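# Place cup carrier upright in open paper bag

## Task

Get the cup carrier inside the paper bag, resting flat and upright on the bag's floor, with the bag still standing open on the table and its rim raised on every side. This only counts if everything stays that way with no support from the robot, and both grippers must release and pull away at the end.

## Robot and tools

Robot: two six-joint arms, left_arm and right_arm, each ending in a two-finger gripper. The fingers point along the gripper's +z axis and close along its y axis. Cameras: cam_high is fixed (896x504, placed near [0.827772, -0.377039, 0.923144]). cam_left_wrist and cam_right_wrist are fisheye cameras on the hands (616x616). Each camera comes with calibration data (K, distortion D, T_world_to_cam, which maps world points into that camera's frame). That data can be slightly off, and later results list any camera whose numbers change.

Frame: one world frame for both arms, in metres. The origin sits on the table surface midway between the arms. +z is up, +x reaches out across the table, and left_arm is mounted on the +y side. The names left and right do not refer to sides of an image. Each result's state line gives, per arm, the gripper point (between the finger pads, about 1 cm short of the tips) and its orientation as quaternion wxyz. These readings are less reliable when an arm is stretched far out.

Row format, used by execute_actions and move: exactly 14 numbers, each in [-1, 1], covering both arms even when only one moves. The first seven are left_arm's, the last seven right_arm's. Within an arm the order is shoulder, waist, wrist yaw, wrist pitch, elbow, wrist roll, then gripper opening. Use this order only. The six joint values are scaled offsets, not poses. A value of 1.0 means 1.258 rad for the shoulder, 1.202 for the waist, 2.022 for wrist yaw, 2.073 for wrist pitch, 1.238 for the elbow and 2.022 for wrist roll. The opening is absolute: +1 is fully open (pad gap 0.094 m) and -1 is shut.

Stated joint ranges in rad: waist -2.618 to 3.054, shoulder 0.000 to 3.142, elbow 0.000 to 3.142, wrist pitch -1.571 to 1.571, wrist yaw -1.571 to 1.571, wrist roll -2.094 to 2.094. The true ends can differ from these by up to 0.036 rad either way. Asking a joint to go more than 0.036 rad beyond a stated end, in the outward direction, gets that action rejected for both arms. If the call is malformed, or its first action fails this check, nothing in the call runs. A joint asked past its real end is stopped there, and the result says "joint sent to its limit". If that line is missing, do not assume the joint has more room.

execute_actions(actions): a list of up to 15 actions. Each action is a table of up to 15 rows, and each row runs for one 1/30 s control step. A table shorter than 15 rows repeats its last row until 15 steps (0.5 s) have passed. Offsets in every row are measured from the joint angles when that action began, not from the row before. For the first action of a call, that means the angles in the most recent result. An empty list just returns the current state and images.

move(target, speed, blocking): target is one 14-number row. Its offsets are measured from the Joint positions in the latest result that showed them. speed in rad/s (0.01 to 2, default 0.5) is the top speed of whichever joint has farthest to go. All joints interpolate together and finish at the same moment, so grippers trace curves. A path lasts 0.5 to 10 s and is cut off at 10 s if it would run longer. There is no avoidance of objects or the other arm. Finger openings are sent at the start of the move. Faster moves hit harder, and a target set deeper past a contact pushes harder. With blocking=false the call returns after 0.5 s while the arm keeps going. After that, use wait or stop before sending any new rows or moves. The extra "move:" line reports how the move ended (done, off_target, moving, held, fault). It also shows limits=held if some steps were blocked on the way, otherwise limits=none, and names each arm's joint furthest from its target.

wait(seconds): 0 to 10. Each arm holds its last command, and a running move carries on. stop(): brings a running move to rest. It needs braking room, more at speed, and the fingers keep going. zoom_image(camera, region): camera is cam_high, cam_left_wrist or cam_right_wrist. region is [x0, y0, x1, y1] in pixels of that camera's latest image, with origin top-left, at most 504x504. finished_scene(scene): pass the current scene number (1 to 2). It ends the scene for good and reports success, so call it only once the result is stable.

Motion details: joint speed is capped. At each step a joint's target may lead its measured angle by at most 0.202 rad (waist), 0.258 (shoulder), 0.238 (elbow), 0.573 (wrist pitch) or 0.522 (wrist yaw and roll). Targets that would move the gripper over 70 mm away from its measured spot are scaled back. Large offsets therefore take several actions, and an unfinished motion must be commanded again. "Joint targets" shows what the joints are currently driven toward. Arms can sag under zero offsets, so send offsets back to the desired angles and push further if a joint lags. "joint command not followed" means a clearance check altered some joint targets. The robot keeps holding the last command while you compose a reply.

Results: Joint positions and Joint velocities give, per arm in joint order, rad and rad/s, followed by the pad gap in m and m/s. Joint torques are raw drive outputs, offset and noisy, so they are not clean contact signals. grip_measured is the finger opening on the command scale and can be off by about 1 mm. To hold something, command about 0.03 below grip_measured; less than that grips more gently. Pad force tops out around 50 to 62 N, and is weaker on parts thinner than about 2 mm. FAULT lines mark an arm stop. MOTOR HOT appears from 75 °C. At 90 °C that arm halts for 10 s, and after 5 minutes it can halt again. At 100 °C the arm and its gripper go limp and fall.

Avoid: dropping the carrier, knocking any rigid object off the table, collisions or hard pressing between the arms, slams and heavy pushes. Brief outside tugs on held parts or pushes on loose items may happen.

Each tool is called after "Call:" by a JSON object that holds its "op" and its "data", one argument or row to a line.

## Session

Call:
{"op": "execute_actions", "data": {
  "actions": []
}}

Scene clock: 0.00 s.
left_arm: end_effector_position=(+0.2460, +0.1266, +0.2953) grip_measured=+1.000 end_effector_quat_wxyz=(+0.372, +0.135, +0.916, +0.070) | right_arm: end_effector_position=(+0.3374, -0.2939, +0.2987) grip_measured=+1.000 end_effector_quat_wxyz=(+0.157, +0.119, +0.895, +0.400)
Joint names: [shoulder, waist, wrist yaw, wrist pitch, elbow, wrist roll]
Joint positions: left_arm=[ 1.467 -0.964 -0.615 -1.239  1.645 -0.467  0.094] | right_arm=[ 1.535 -0.127 -0.871 -1.517  1.691  0.029  0.094]
Joint velocities: left_arm=[ 0.007 -0.002  0.022  0.022 -0.002 -0.066  0.   ] | right_arm=[ 0.002 -0.007  0.007 -0.081  0.022 -0.051  0.   ]
Joint torques (N m, as the arm reports them, + toward a larger angle): no reading
Joint targets: left_arm=[1.463 -0.964 -0.623 -1.245 1.649 -0.470] | right_arm=[1.525 -0.127 -0.886 -1.512 1.701 0.023]

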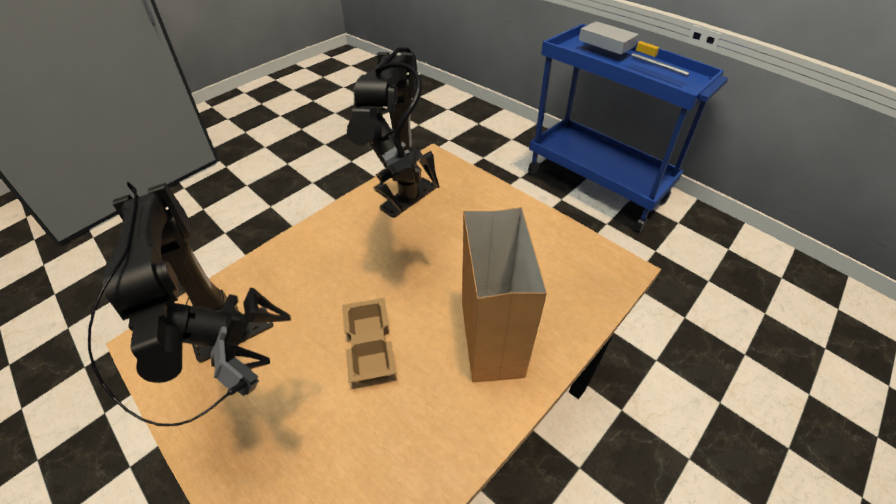

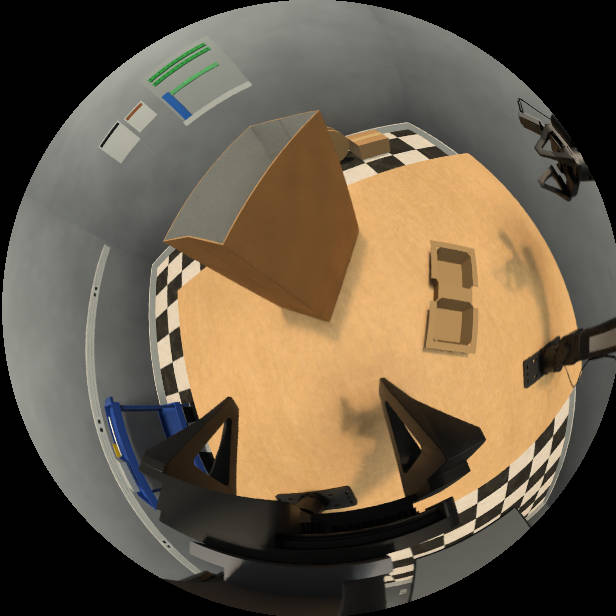

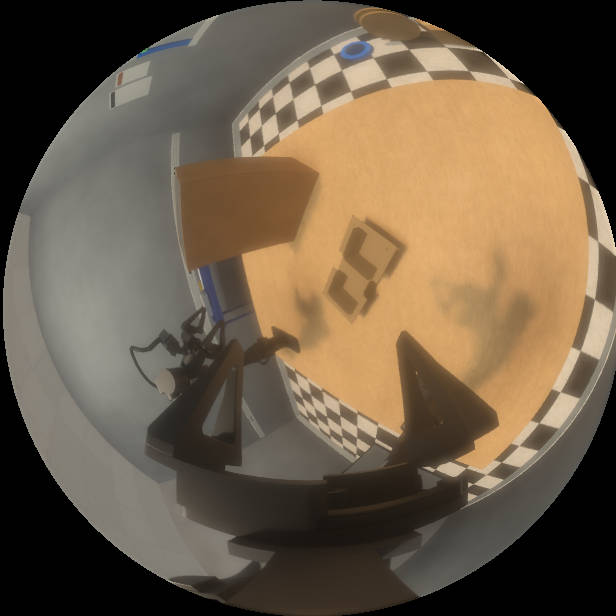

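Call:
{"op": "zoom_image", "data": {
  "camera": "cam_high",
  "region": [320, 190, 570, 400]
}}

Call:
{"op": "zoom_image", "data": {
  "camera": "cam_left_wrist",
  "region": [380, 220, 530, 370]
}}

Region (320, 190, 570, 400) of cam_high's 896x504 image, scaled by 2.016, with more detail than that image has; it fills the top 423 rows of this view, and the rest is white.

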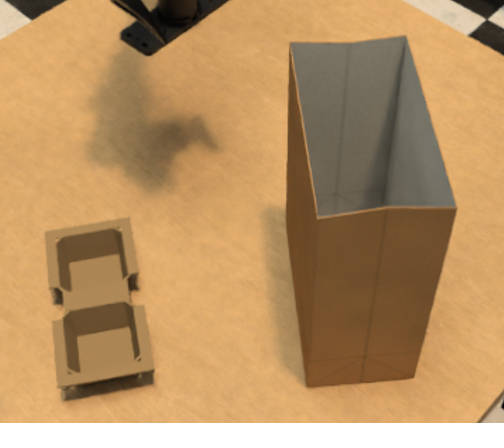

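Region (380, 220, 530, 370) of cam_left_wrist's 616x616 image, scaled by 3.360, with more detail than that image has.

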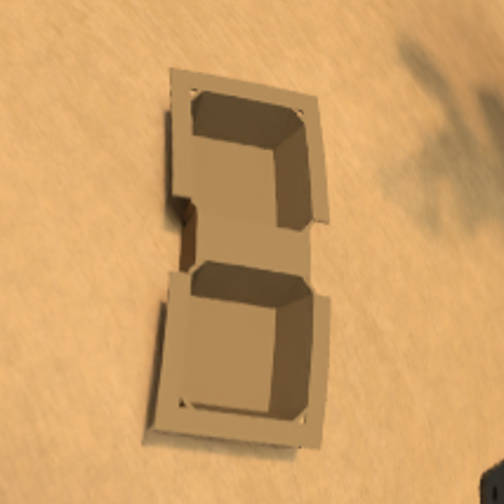

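Call:
{"op": "move", "data": {
  "target": [0,0,0.304,0,0,0.231,1, 0,-0.7,0,0,0,0,1],
  "speed": 1.0
}}

Call:
{"op": "move", "data": {
  "target": [0.265,0,0,-0.085,0,0,1, 0,0,0,0,0,0,1],
  "speed": 0.6
}}

Scene clock: 7.77 s.
left_arm: end_effector_position=(+0.1747, +0.0530, +0.2668) grip_measured=+1.000 end_effector_quat_wxyz=(+0.227, +0.428, +0.868, -0.110) | right_arm: end_effector_position=(+0.2616, -0.5383, +0.2966) grip_measured=+1.000 end_effector_quat_wxyz=(+0.302, +0.474, +0.772, +0.296)
Joint names: [shoulder, waist, wrist yaw, wrist pitch, elbow, wrist roll]
Joint positions: left_arm=[ 1.467 -0.964 -0.009 -1.239  1.645 -0.007  0.094] | right_arm=[ 1.535 -0.963 -0.855 -1.517  1.691  0.029  0.094]
Joint velocities: left_arm=[ 0.002  0.007 -0.022 -0.022  0.002 -0.007  0.   ] | right_arm=[ 0.007 -0.022  0.051  0.051  0.007 -0.007  0.   ]
Joint torques (N m, as the arm reports them, + toward a larger angle): left_arm=[-6.07  0.01  0.11  1.13  5.37  0.08] | right_arm=[-5.67 -0.36 -0.54  0.28  5.49  0.02]
Joint targets: left_arm=[1.467 -0.964 -0.000 -1.239 1.645 -0.000] | right_arm=[1.535 -0.969 -0.871 -1.517 1.691 0.029]
move: done; limits=none; left_arm: farthest joint: the wrist yaw, 0.008 radians from its target (0.615 radians at the start); right_arm: farthest joint: the wrist yaw, 0.016 radians from its target (0.000 radians at the start)
camera_calibration (this result's frames):
cam_left_wrist: T_world_to_cam=[[-0.879645, -0.472883, -0.0510591, 0.187939], [-0.468904, 0.880183, -0.0735385, 0.116285], [0.0797164, -0.040746, -0.995984, 0.359371], [0, 0, 0, 1]] pos_world=[0.191198, 0.00116381, 0.376075]
cam_right_wrist: T_world_to_cam=[[-0.590705, -0.323991, -0.738984, 0.202288], [-0.75757, 0.537967, 0.369702, 0.407679], [0.277769, 0.778217, -0.563226, 0.62555], [0, 0, 0, 1]] pos_world=[0.25458, -0.640592, 0.351094]

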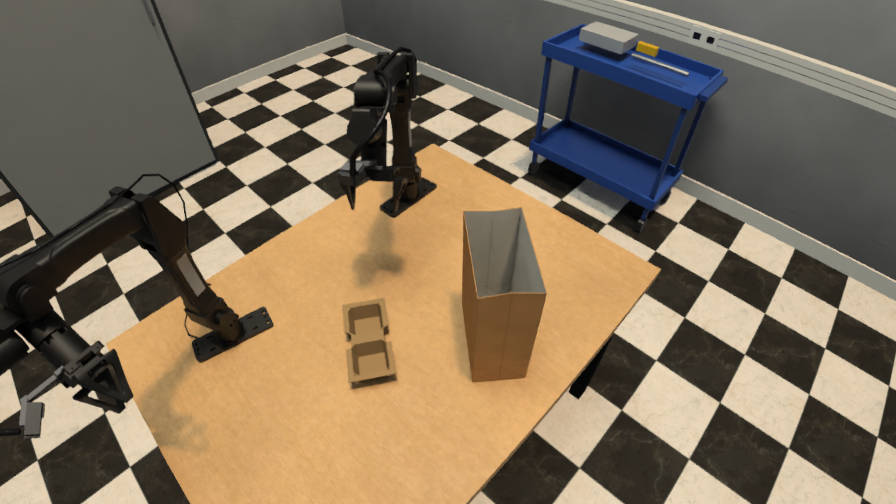

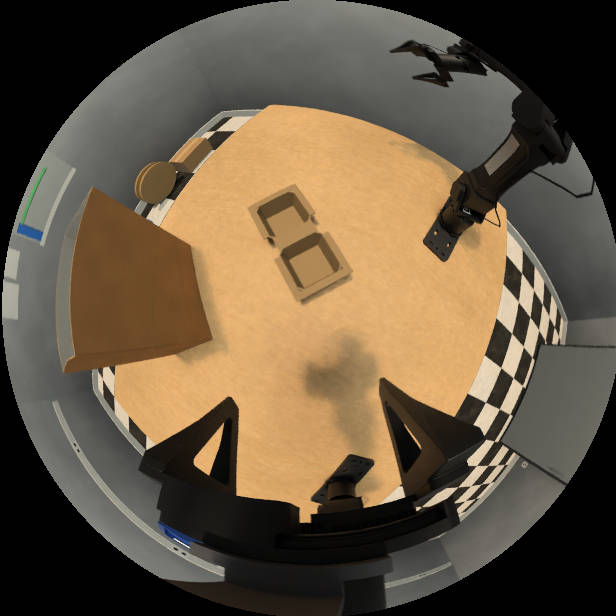

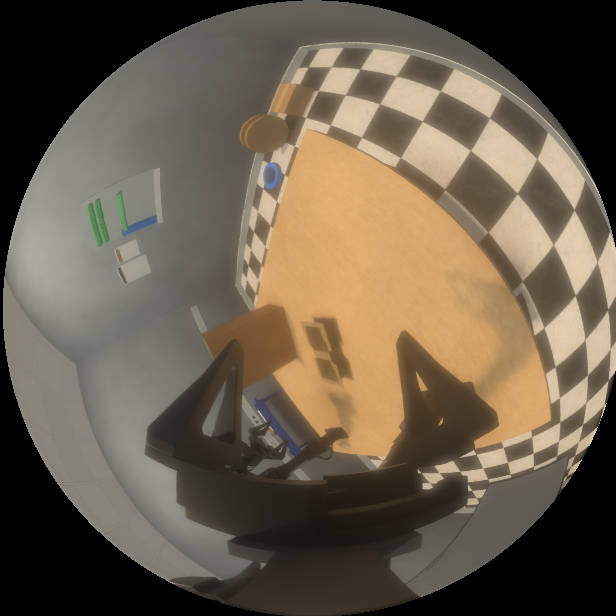

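Scene clock: 9.07 s.
left_arm: end_effector_position=(+0.1684, +0.0614, +0.1470) grip_measured=+1.000 end_effector_quat_wxyz=(+0.004, +0.443, +0.897, +0.003) | right_arm: end_effector_position=(+0.2608, -0.5389, +0.2955) grip_measured=+1.000 end_effector_quat_wxyz=(+0.301, +0.475, +0.773, +0.293)
Joint names: [shoulder, waist, wrist yaw, wrist pitch, elbow, wrist roll]
Joint positions: left_arm=[ 1.806 -0.964 -0.009 -1.406  1.645 -0.007  0.094] | right_arm=[ 1.535 -0.963 -0.847 -1.517  1.691  0.029  0.094]
Joint velocities: left_arm=[-0.002 -0.002 -0.022  0.007  0.002  0.007  0.   ] | right_arm=[ 0.007 -0.002 -0.051 -0.022  0.002 -0.007  0.   ]
Joint torques (N m, as the arm reports them, + toward a larger angle): left_arm=[-9.72  0.14  0.05  0.21  5.05 -0.01] | right_arm=[-5.69  0.   -0.47  0.29  5.5   0.01]
Joint targets: left_arm=[1.800 -0.964 -0.009 -1.415 1.645 -0.007] | right_arm=[1.535 -0.963 -0.855 -1.517 1.691 0.029]
move: done; limits=none; left_arm: farthest joint: the wrist pitch, 0.009 radians from its target (0.176 radians at the start); right_arm: farthest joint: the wrist yaw, 0.008 radians from its target (0.000 radians at the start)
camera_calibration (this result's frames):
cam_left_wrist: T_world_to_cam=[[-0.88311, -0.468283, 0.0287736, 0.168782], [-0.416112, 0.810102, 0.413021, 0.0209378], [-0.21672, 0.35277, -0.910267, 0.254031], [0, 0, 0, 1]] pos_world=[0.21282, -0.0275386, 0.217732]
cam_right_wrist: T_world_to_cam=[[-0.596831, -0.325326, -0.733455, 0.200043], [-0.753823, 0.54048, 0.373674, 0.406995], [0.274852, 0.775915, -0.567813, 0.626501], [0, 0, 0, 1]] pos_world=[0.253999, -0.641005, 0.350374]

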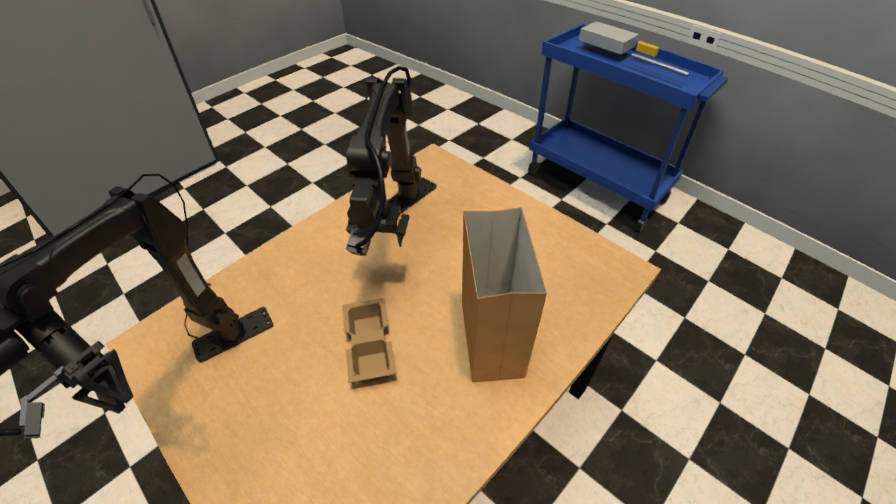

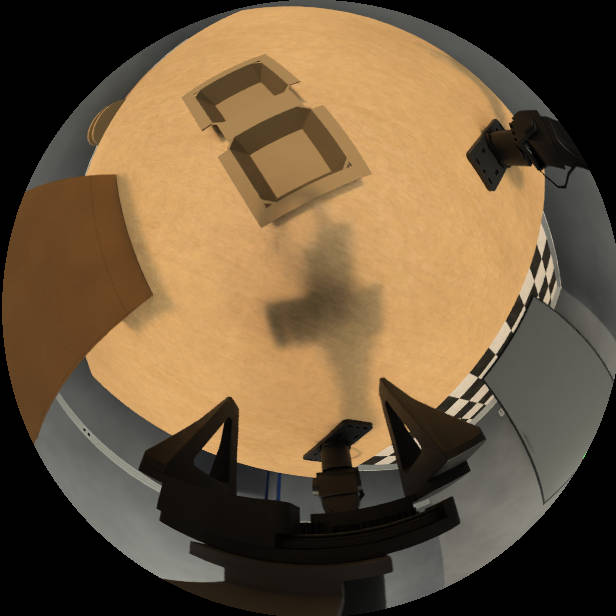

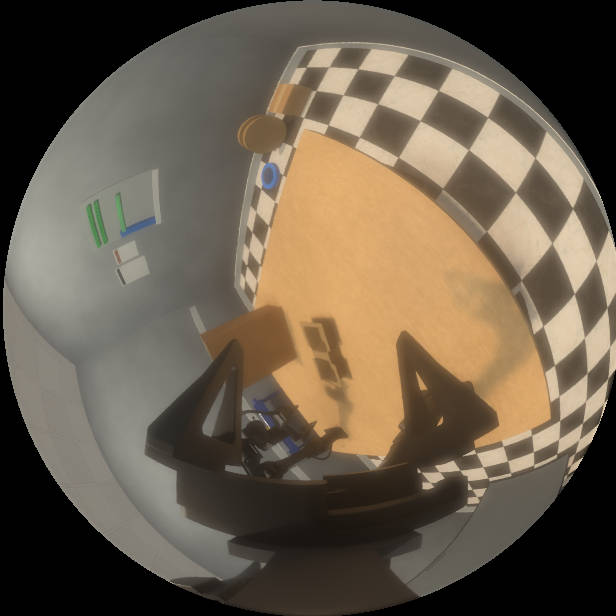

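Call:
{"op": "move", "data": {
  "target": [0.0,0,0,0.183,0.42,0,1, 0,0,0,0,0,0,1],
  "speed": 0.8
}}

Call:
{"op": "move", "data": {
  "target": [0,0.374,0,0,0,0,1, 0,0,0,0,0,0,1],
  "speed": 0.6
}}

Scene clock: 18.20 s.
left_arm: end_effector_position=(+0.2594, -0.0594, +0.3586) grip_measured=+1.000 end_effector_quat_wxyz=(+0.387, +0.398, +0.810, -0.190) | right_arm: end_effector_position=(+0.2600, -0.5395, +0.2944) grip_measured=+1.000 end_effector_quat_wxyz=(+0.299, +0.477, +0.774, +0.290)
Joint names: [shoulder, waist, wrist yaw, wrist pitch, elbow, wrist roll]
Joint positions: left_arm=[ 1.807 -0.964 -0.009 -1.026  2.153 -0.007  0.094] | right_arm=[ 1.535 -0.963 -0.839 -1.517  1.691  0.029  0.094]
Joint velocities: left_arm=[ 0.007  0.002  0.022  0.037 -0.017  0.051  0.   ] | right_arm=[-0.002 -0.022  0.007  0.037 -0.007  0.037  0.   ]
Joint torques (N m, as the arm reports them, + toward a larger angle): left_arm=[-9.42 -0.1   0.04  1.63  6.08 -0.01] | right_arm=[-5.7   0.01 -0.47  0.29  5.5   0.02]
Joint targets: left_arm=[1.806 -0.964 -0.009 -1.027 2.165 -0.007] | right_arm=[1.535 -0.963 -0.847 -1.517 1.691 0.029]
move: done; limits=none; left_arm: farthest joint: the elbow, 0.012 radians from its target (0.520 radians at the start); right_arm: farthest joint: the wrist yaw, 0.008 radians from its target (0.000 radians at the start)
camera_calibration (this result's frames):
cam_left_wrist: T_world_to_cam=[[-0.861699, -0.496705, -0.103722, 0.226764], [-0.410021, 0.802016, -0.434342, 0.371116], [0.298926, -0.331745, -0.894756, 0.328973], [0, 0, 0, 1]] pos_world=[0.249229, -0.0758716, 0.479062]
cam_right_wrist: T_world_to_cam=[[-0.602918, -0.326632, -0.727875, 0.197788], [-0.750042, 0.542999, 0.37761, 0.406325], [0.271896, 0.773604, -0.572371, 0.627439], [0, 0, 0, 1]] pos_world=[0.253413, -0.64142, 0.349661]

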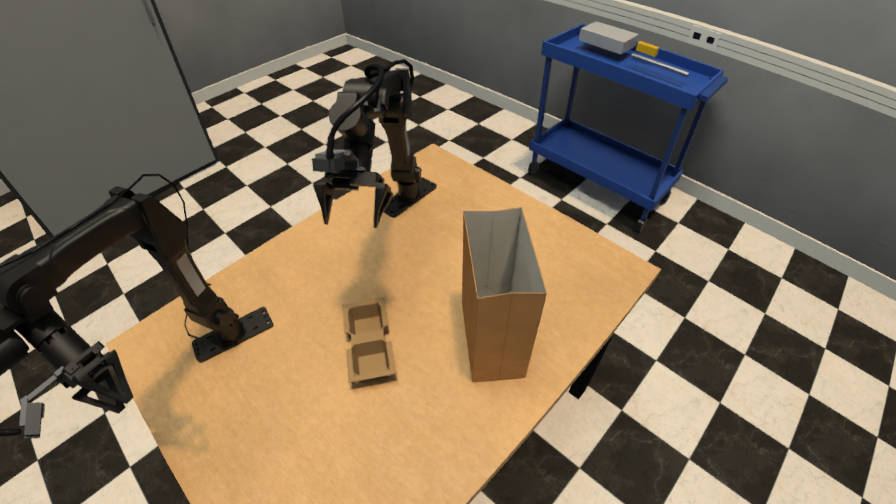

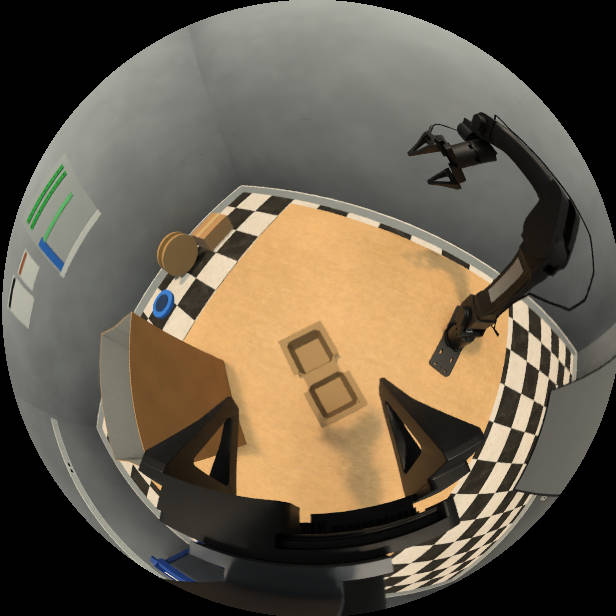

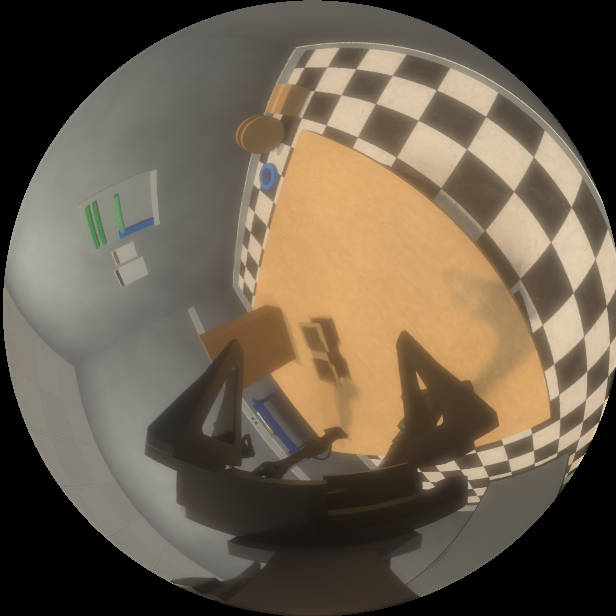

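Scene clock: 19.37 s.
left_arm: end_effector_position=(+0.3994, +0.1092, +0.3588) grip_measured=+1.000 end_effector_quat_wxyz=(+0.420, +0.205, +0.879, -0.097) | right_arm: end_effector_position=(+0.2592, -0.5401, +0.2934) grip_measured=+1.000 end_effector_quat_wxyz=(+0.297, +0.478, +0.776, +0.286)
Joint names: [shoulder, waist, wrist yaw, wrist pitch, elbow, wrist roll]
Joint positions: left_arm=[ 1.807 -0.51  -0.011 -1.025  2.153 -0.007  0.094] | right_arm=[ 1.535 -0.963 -0.831 -1.517  1.691  0.029  0.094]
Joint velocities: left_arm=[-0.002  0.002  0.022 -0.081  0.007  0.037  0.   ] | right_arm=[-0.007  0.002 -0.022 -0.081 -0.002  0.066  0.   ]
Joint torques (N m, as the arm reports them, + toward a larger angle): left_arm=[-9.37 -0.31  0.06  1.62  5.54  0.02] | right_arm=[-5.69  0.02 -0.46  0.29  5.51  0.02]
Joint targets: left_arm=[1.807 -0.514 -0.009 -1.026 2.153 -0.007] | right_arm=[1.535 -0.963 -0.839 -1.517 1.691 0.029]
move: done; limits=none; left_arm: farthest joint: the waist, 0.005 radians from its target (0.450 radians at the start); right_arm: farthest joint: the wrist yaw, 0.008 radians from its target (0.000 radians at the start)
camera_calibration (this result's frames):
cam_left_wrist: T_world_to_cam=[[-0.554079, -0.82575, -0.105516, 0.344913], [-0.720957, 0.539361, -0.435098, 0.446509], [0.416194, -0.165007, -0.894179, 0.278015], [0, 0, 0, 1]] pos_world=[0.397315, 0.0898569, 0.479264]
cam_right_wrist: T_world_to_cam=[[-0.60869, -0.327852, -0.722502, 0.195627], [-0.746401, 0.54541, 0.381332, 0.405699], [0.269039, 0.771389, -0.576694, 0.628322], [0, 0, 0, 1]] pos_world=[0.252847, -0.641816, 0.348985]

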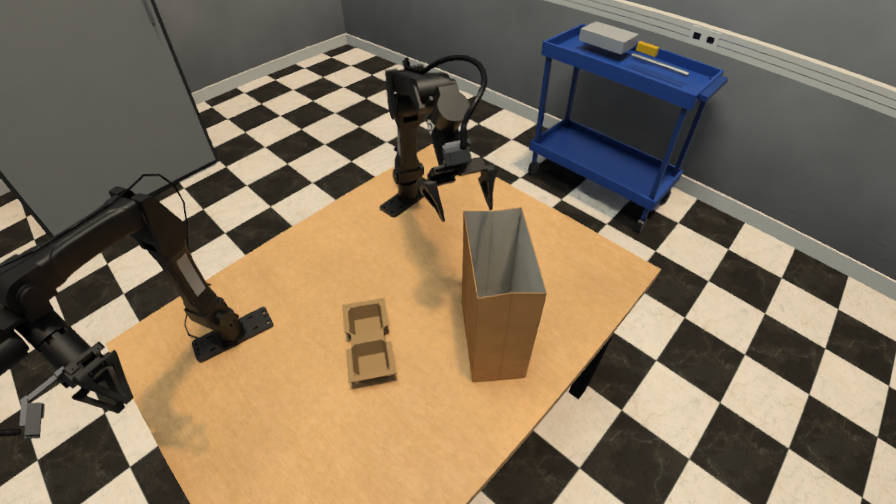

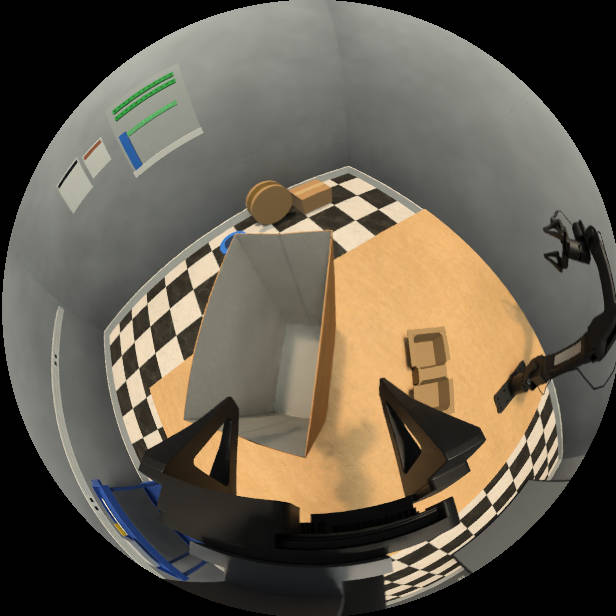

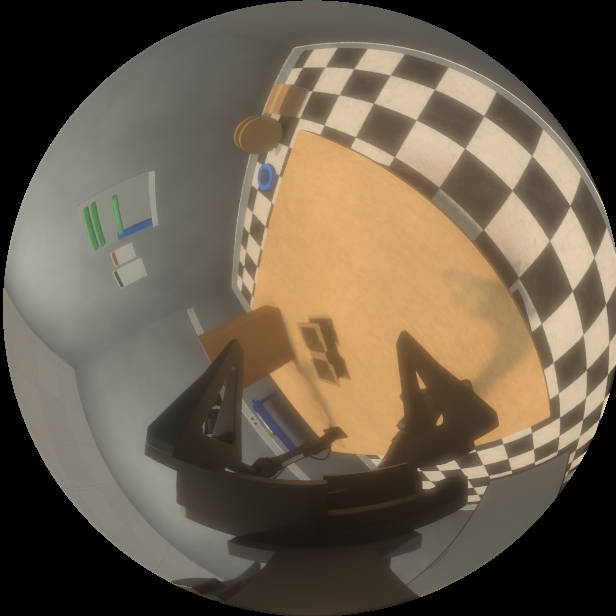

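Call:
{"op": "move", "data": {
  "target": [0.042,-0.025,0,0.122,-0.172,0,0.6, 0,0,0,0,0,0,1],
  "speed": 0.3
}}

Scene clock: 21.83 s.
left_arm: end_effector_position=(+0.4304, +0.0797, +0.3037) grip_measured=+0.603 end_effector_quat_wxyz=(+0.425, +0.214, +0.873, -0.104) | right_arm: end_effector_position=(+0.2584, -0.5407, +0.2923) grip_measured=+1.000 end_effector_quat_wxyz=(+0.295, +0.479, +0.777, +0.283)
Joint names: [shoulder, waist, wrist yaw, wrist pitch, elbow, wrist roll]
Joint positions: left_arm=[ 1.852 -0.533 -0.011 -0.766  1.954 -0.007  0.075] | right_arm=[ 1.535 -0.963 -0.823 -1.517  1.691  0.029  0.094]
Joint velocities: left_arm=[-0.007  0.022  0.022 -0.022 -0.002 -0.007  0.   ] | right_arm=[-0.002 -0.022  0.007 -0.081 -0.012 -0.007  0.   ]
Joint torques (N m, as the arm reports them, + toward a larger angle): left_arm=[-9.86 -0.48  0.05  1.59  5.22  0.01] | right_arm=[-5.69  0.02 -0.46  0.29  5.49  0.02]
Joint targets: left_arm=[1.860 -0.540 -0.011 -0.772 1.940 -0.007] | right_arm=[1.535 -0.963 -0.831 -1.517 1.691 0.029]
move: done; limits=none; left_arm: farthest joint: the elbow, 0.013 radians from its target (0.213 radians at the start); right_arm: farthest joint: the wrist yaw, 0.008 radians from its target (0.000 radians at the start)
camera_calibration (this result's frames):
cam_left_wrist: T_world_to_cam=[[-0.571785, -0.813365, -0.107238, 0.339073], [-0.702576, 0.552957, -0.447912, 0.45574], [0.423614, -0.180766, -0.887623, 0.207001], [0, 0, 0, 1]] pos_world=[0.42638, 0.0612044, 0.424232]
cam_right_wrist: T_world_to_cam=[[-0.614426, -0.329046, -0.717085, 0.193458], [-0.742729, 0.547825, 0.385021, 0.405086], [0.266148, 0.769166, -0.58099, 0.629194], [0, 0, 0, 1]] pos_world=[0.252276, -0.642214, 0.348315]

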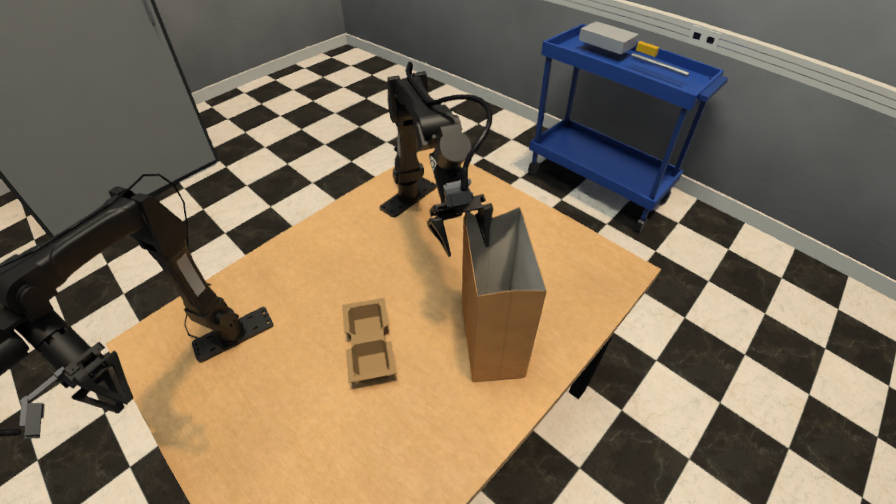

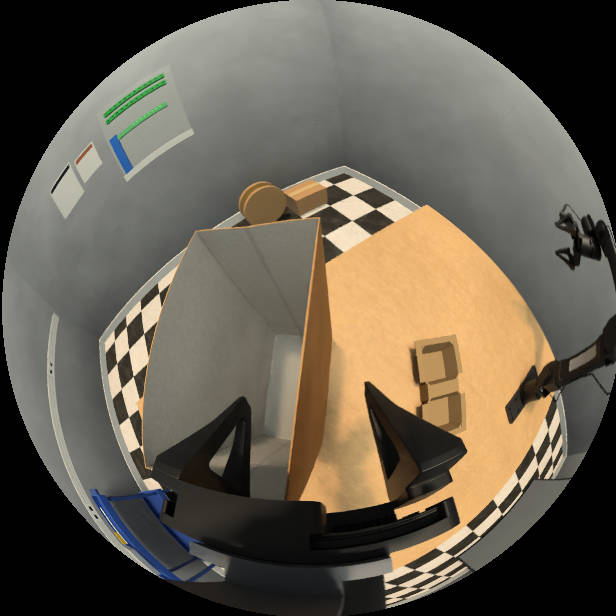

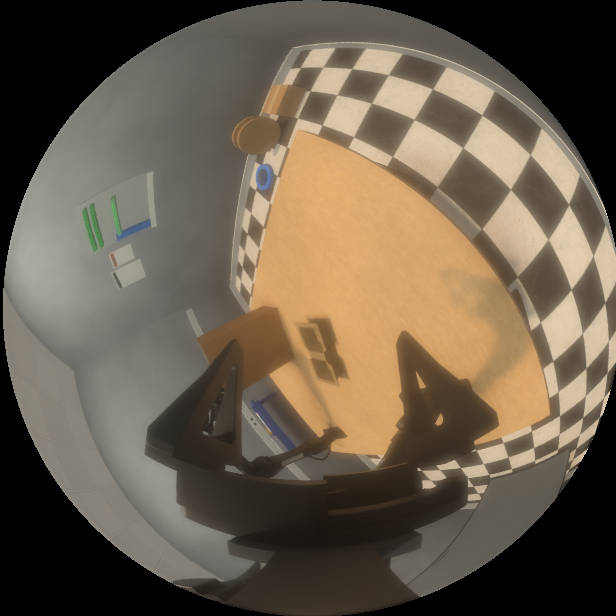

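Call:
{"op": "move", "data": {
  "target": [0.022,0,0,0,0,0,0.3, 0,0,0,0,0,0,1],
  "speed": 0.2
}}

Call:
{"op": "move", "data": {
  "target": [0,0,0,0,0,0,-1, 0,0,0,0,0,0,1]
}}

Scene clock: 23.07 s.
left_arm: end_effector_position=(+0.4342, +0.0777, +0.2955) grip_measured=+0.303 end_effector_quat_wxyz=(+0.420, +0.215, +0.876, -0.102) | right_arm: end_effector_position=(+0.2576, -0.5413, +0.2913) grip_measured=+1.000 end_effector_quat_wxyz=(+0.293, +0.480, +0.778, +0.280)
Joint names: [shoulder, waist, wrist yaw, wrist pitch, elbow, wrist roll]
Joint positions: left_arm=[ 1.87  -0.533 -0.011 -0.76   1.954 -0.007  0.061] | right_arm=[ 1.535 -0.963 -0.815 -1.517  1.691  0.029  0.094]
Joint velocities: left_arm=[-0.012 -0.007 -0.007  0.007  0.007 -0.037 -0.   ] | right_arm=[-0.007  0.012  0.007 -0.007  0.002 -0.081  0.   ]
Joint torques (N m, as the arm reports them, + toward a larger angle): left_arm=[-10.09  -0.11   0.08   1.56   6.08   0.01] | right_arm=[-5.71  0.01 -0.46  0.3   5.51  0.01]
Joint targets: left_arm=[1.879 -0.533 -0.011 -0.766 1.954 -0.007] | right_arm=[1.535 -0.963 -0.822 -1.517 1.691 0.029]
move: done; limits=none; left_arm: farthest joint: the shoulder, 0.010 radians from its target (0.028 radians at the start); right_arm: farthest joint: the wrist yaw, 0.008 radians from its target (0.000 radians at the start)
camera_calibration (this result's frames):
cam_left_wrist: T_world_to_cam=[[-0.57293, -0.812748, -0.105789, 0.338725], [-0.707333, 0.555517, -0.437128, 0.454527], [0.414043, -0.175615, -0.893156, 0.20323], [0, 0, 0, 1]] pos_world=[0.431422, 0.0584908, 0.416036]
cam_right_wrist: T_world_to_cam=[[-0.620124, -0.330213, -0.711622, 0.19128], [-0.739027, 0.550246, 0.388675, 0.404486], [0.263222, 0.766934, -0.585257, 0.630054], [0, 0, 0, 1]] pos_world=[0.2517, -0.642614, 0.34765]

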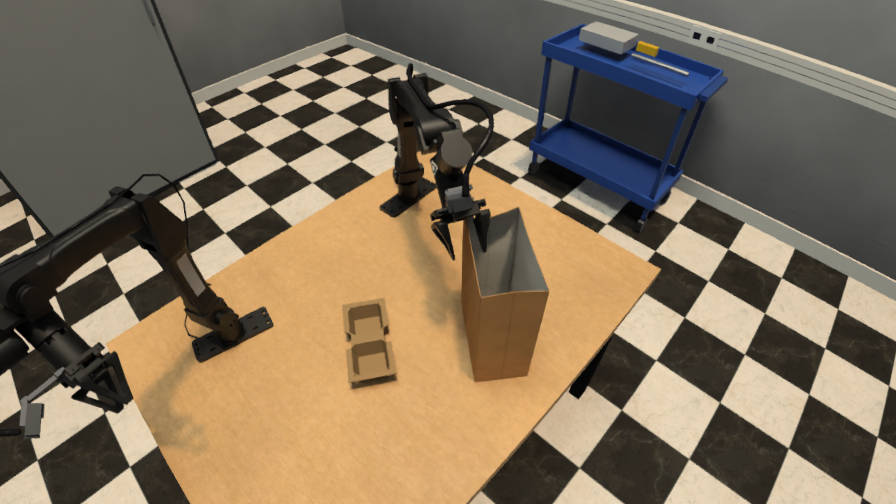

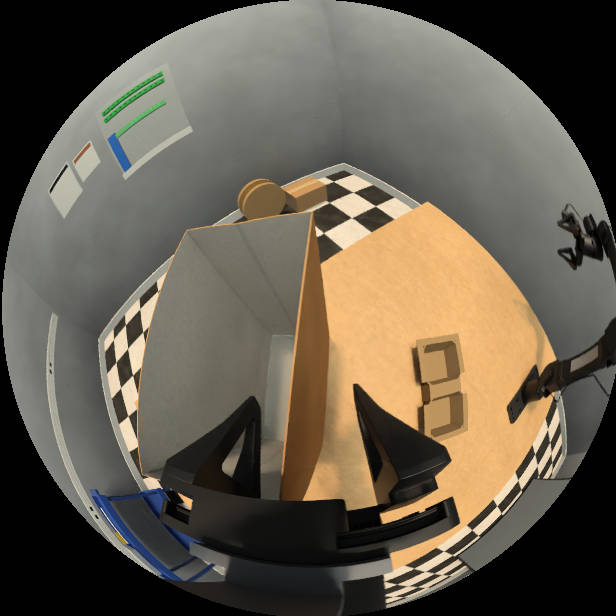

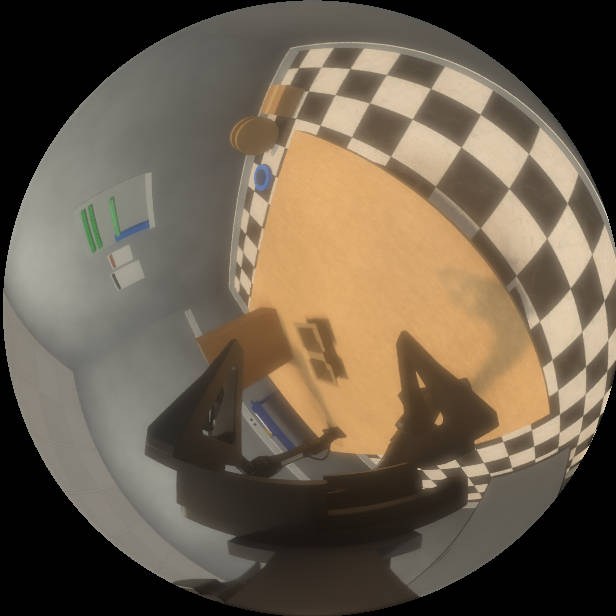

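Scene clock: 23.63 s.
left_arm: end_effector_position=(+0.4348, +0.0774, +0.2964) grip_measured=-0.981 end_effector_quat_wxyz=(+0.422, +0.215, +0.875, -0.103) | right_arm: end_effector_position=(+0.2568, -0.5418, +0.2903) grip_measured=+1.000 end_effector_quat_wxyz=(+0.291, +0.481, +0.779, +0.277)
Joint names: [shoulder, waist, wrist yaw, wrist pitch, elbow, wrist roll]
Joint positions: left_arm=[ 1.87  -0.533 -0.011 -0.756  1.954 -0.007  0.001] | right_arm=[ 1.535 -0.963 -0.807 -1.517  1.691  0.029  0.094]
Joint velocities: left_arm=[ 0.012 -0.002 -0.022 -0.037  0.002 -0.066  0.   ] | right_arm=[-0.012 -0.007 -0.022  0.081  0.007 -0.022  0.   ]
Joint torques (N m, as the arm reports them, + toward a larger angle): left_arm=[-10.93  -0.19   0.     1.61   5.87   0.04] | right_arm=[-5.71  0.02 -0.43  0.29  5.5   0.02]
Joint targets: left_arm=[1.870 -0.533 -0.011 -0.760 1.954 -0.007] | right_arm=[1.535 -0.963 -0.815 -1.517 1.691 0.029]
move: done; limits=none; left_arm: farthest joint: the wrist pitch, 0.004 radians from its target (0.000 radians at the start); right_arm: farthest joint: the wrist yaw, 0.008 radians from its target (0.000 radians at the start)
camera_calibration (this result's frames):
cam_left_wrist: T_world_to_cam=[[-0.572538, -0.812959, -0.106289, 0.338883], [-0.705711, 0.554644, -0.440842, 0.455924], [0.417339, -0.17739, -0.891269, 0.20181], [0, 0, 0, 1]] pos_world=[0.431551, 0.0584214, 0.416878]
cam_right_wrist: T_world_to_cam=[[-0.625516, -0.331301, -0.706378, 0.189199], [-0.735473, 0.552556, 0.392124, 0.403926], [0.260403, 0.764801, -0.589295, 0.630862], [0, 0, 0, 1]] pos_world=[0.251145, -0.642995, 0.347021]

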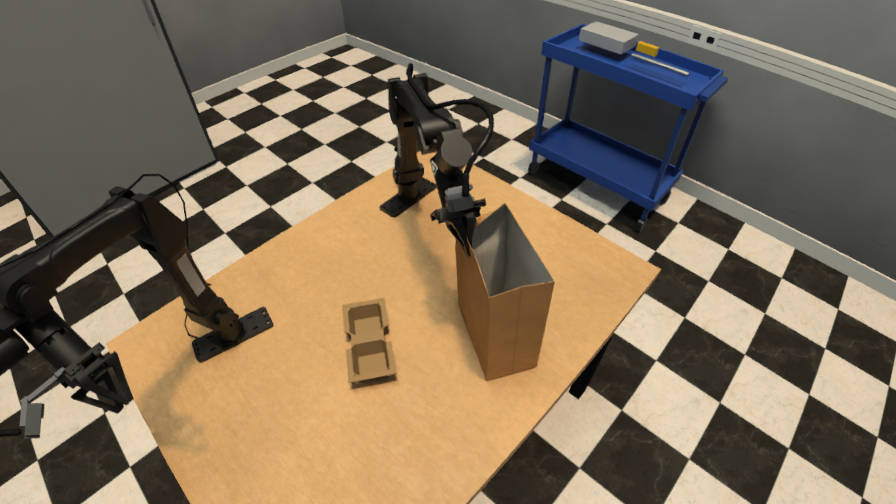

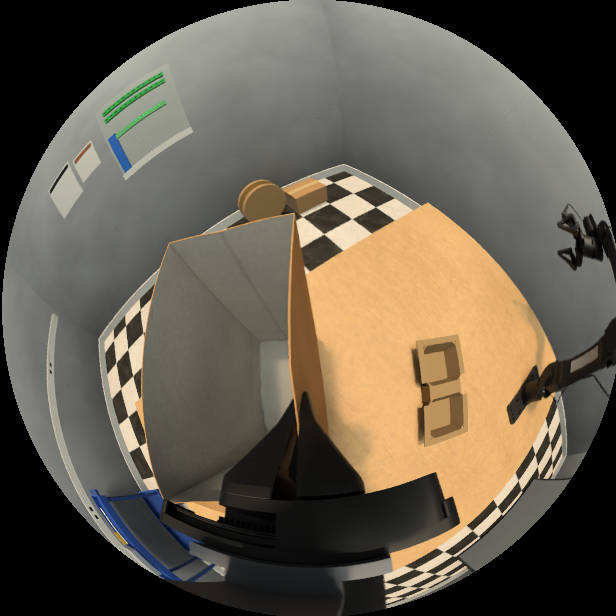

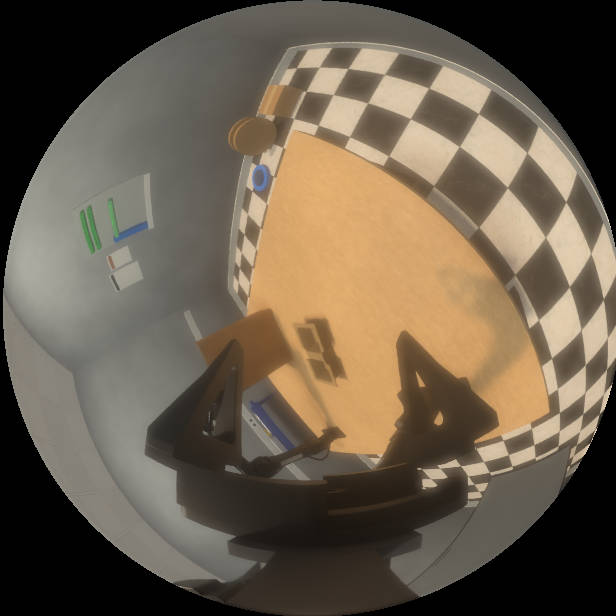

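Call:
{"op": "move", "data": {
  "target": [-0.615,0,-0.099,-0.039,-0.561,-0.079,-1, 0,0,0,0,0,0,1],
  "speed": 0.3
}}

Scene clock: 28.73 s.
left_arm: end_effector_position=(+0.2735, +0.2024, +0.3082) grip_measured=-0.981 end_effector_quat_wxyz=(+0.450, +0.104, +0.885, -0.057) | right_arm: end_effector_position=(+0.2560, -0.5424, +0.2893) grip_measured=+1.000 end_effector_quat_wxyz=(+0.290, +0.483, +0.780, +0.274)
Joint names: [shoulder, waist, wrist yaw, wrist pitch, elbow, wrist roll]
Joint positions: left_arm=[ 1.11  -0.533 -0.202 -0.811  1.278 -0.158  0.001] | right_arm=[ 1.535 -0.963 -0.799 -1.517  1.691  0.029  0.094]
Joint velocities: left_arm=[ 0.002 -0.002 -0.007 -0.066 -0.002 -0.051 -0.   ] | right_arm=[ 0.002 -0.017  0.066 -0.022 -0.002  0.022  0.   ]
Joint torques (N m, as the arm reports them, + toward a larger angle): left_arm=[-3.98 -0.08 -0.09  1.42  4.62 -0.08] | right_arm=[-5.71  0.01 -0.45  0.3   5.51  0.02]
Joint targets: left_arm=[1.096 -0.533 -0.212 -0.837 1.259 -0.167] | right_arm=[1.535 -0.963 -0.807 -1.517 1.691 0.029]
move: off_target (left_arm); limits=none; left_arm: farthest joint: the wrist pitch, 0.026 radians from its target (0.081 radians at the start); right_arm: farthest joint: the wrist yaw, 0.008 radians from its target (0.001 radians at the start)
camera_calibration (this result's frames):
cam_left_wrist: T_world_to_cam=[[-0.356414, -0.928604, -0.103266, 0.31284], [-0.799442, 0.360297, -0.480705, 0.355269], [0.483591, -0.0887751, -0.87078, 0.259513], [0, 0, 0, 1]] pos_world=[0.270019, 0.18554, 0.429065]
cam_right_wrist: T_world_to_cam=[[-0.63114, -0.332417, -0.700829, 0.187006], [-0.731712, 0.554987, 0.395711, 0.403351], [0.25741, 0.762554, -0.593508, 0.631699], [0, 0, 0, 1]] pos_world=[0.250558, -0.643396, 0.346367]

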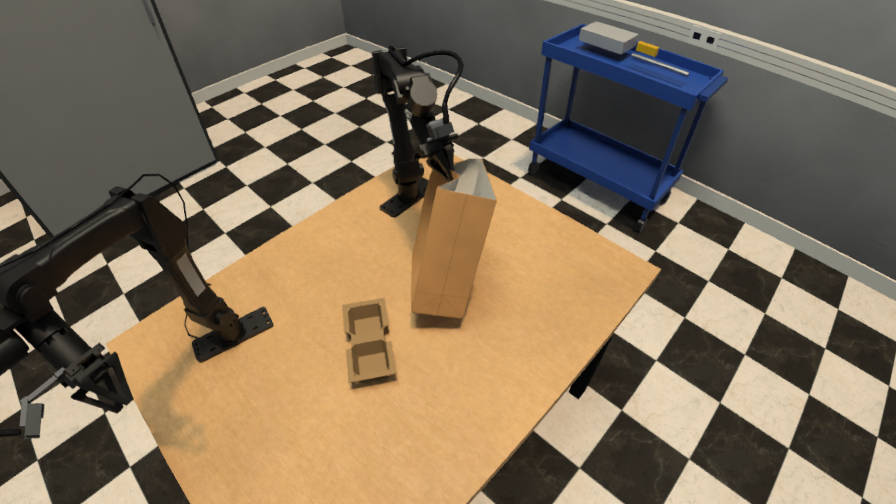

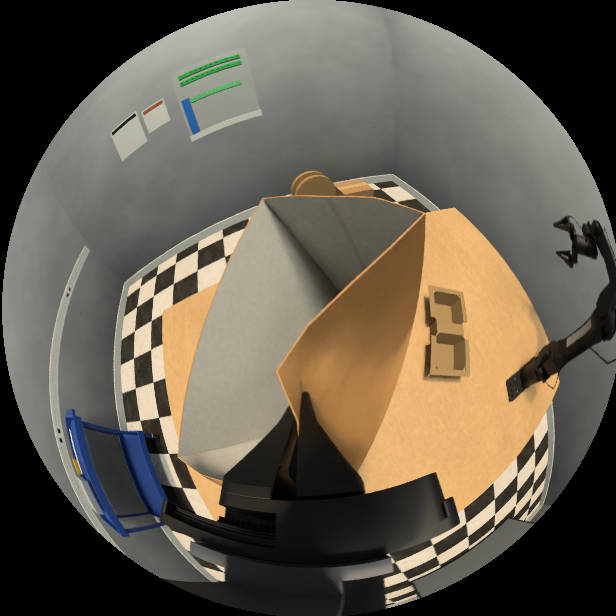

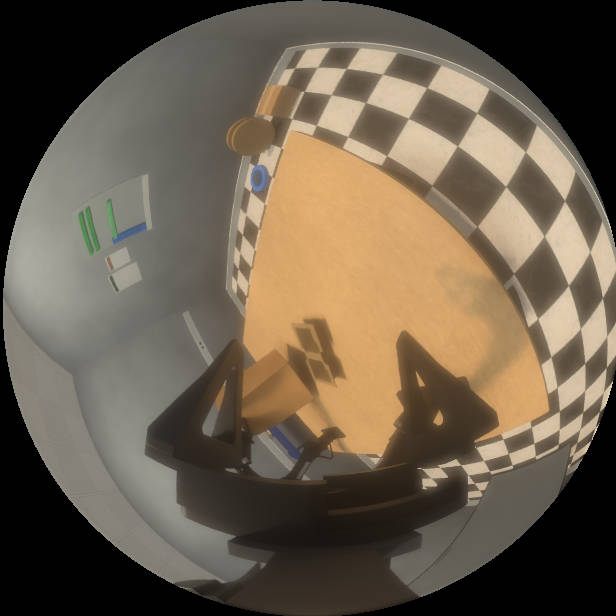

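Call:
{"op": "move", "data": {
  "target": [0,0,0,-0.085,0.13,0,-1, 0,0,0,0,0,0,1],
  "speed": 0.2
}}

Scene clock: 31.40 s.
left_arm: end_effector_position=(+0.2560, +0.2119, +0.3345) grip_measured=-0.981 end_effector_quat_wxyz=(+0.440, +0.106, +0.890, -0.053) | right_arm: end_effector_position=(+0.2552, -0.5430, +0.2884) grip_measured=+1.000 end_effector_quat_wxyz=(+0.288, +0.484, +0.781, +0.271)
Joint names: [shoulder, waist, wrist yaw, wrist pitch, elbow, wrist roll]
Joint positions: left_arm=[ 1.11  -0.533 -0.202 -0.976  1.417 -0.159  0.001] | right_arm=[ 1.535 -0.963 -0.791 -1.517  1.691  0.029  0.094]
Joint velocities: left_arm=[ 0.002 -0.012  0.022 -0.037 -0.007  0.007 -0.   ] | right_arm=[-0.002 -0.007 -0.081 -0.022  0.042  0.022  0.   ]
Joint torques (N m, as the arm reports them, + toward a larger angle): left_arm=[-2.72  0.02 -0.02  1.51  6.98  0.02] | right_arm=[-5.7   0.02 -0.45  0.29  5.52  0.01]
Joint targets: left_arm=[1.110 -0.533 -0.202 -0.988 1.439 -0.158] | right_arm=[1.535 -0.963 -0.799 -1.517 1.691 0.029]
move: off_target (left_arm); limits=none; left_arm: farthest joint: the elbow, 0.022 radians from its target (0.161 radians at the start); right_arm: farthest joint: the wrist yaw, 0.008 radians from its target (0.000 radians at the start)
camera_calibration (this result's frames):
cam_left_wrist: T_world_to_cam=[[-0.358278, -0.927533, -0.106393, 0.319429], [-0.810184, 0.365514, -0.458259, 0.344541], [0.463938, -0.0779859, -0.882428, 0.298313], [0, 0, 0, 1]] pos_world=[0.255188, 0.193611, 0.455114]
cam_right_wrist: T_world_to_cam=[[-0.636461, -0.333455, -0.695503, 0.184909], [-0.728102, 0.557306, 0.399096, 0.402816], [0.254527, 0.760406, -0.597493, 0.632486], [0, 0, 0, 1]] pos_world=[0.249994, -0.643779, 0.345749]

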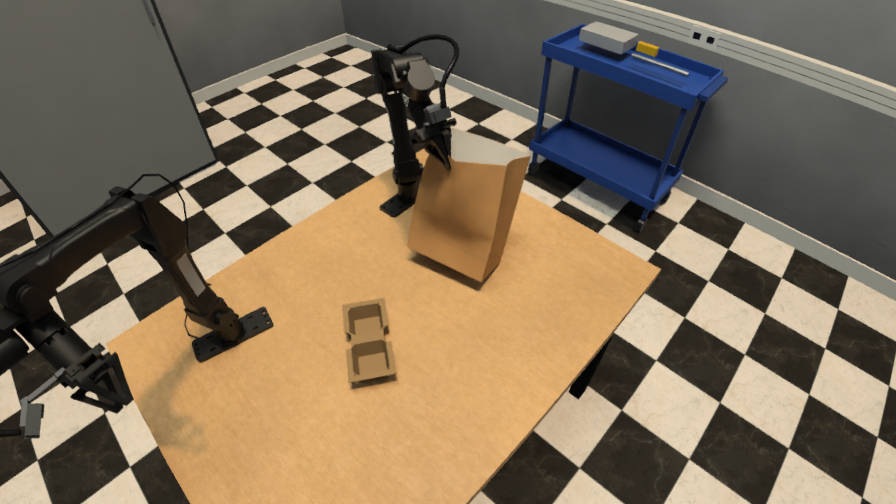

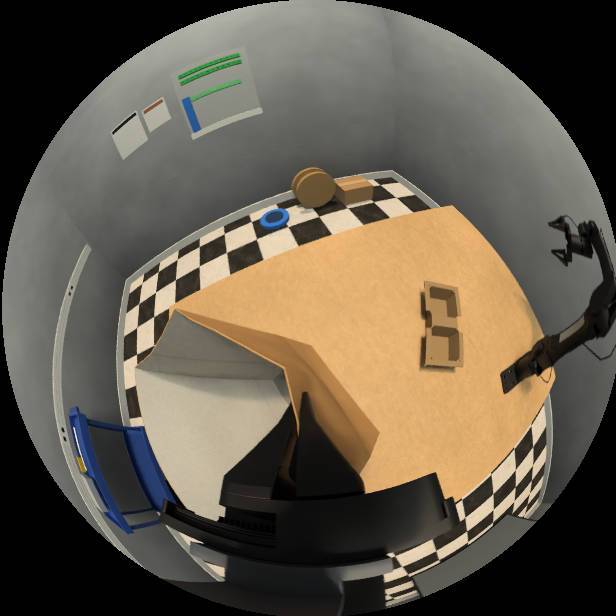

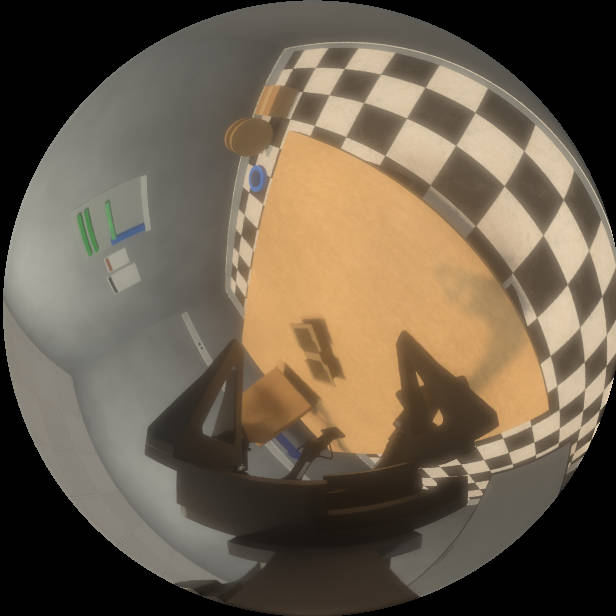

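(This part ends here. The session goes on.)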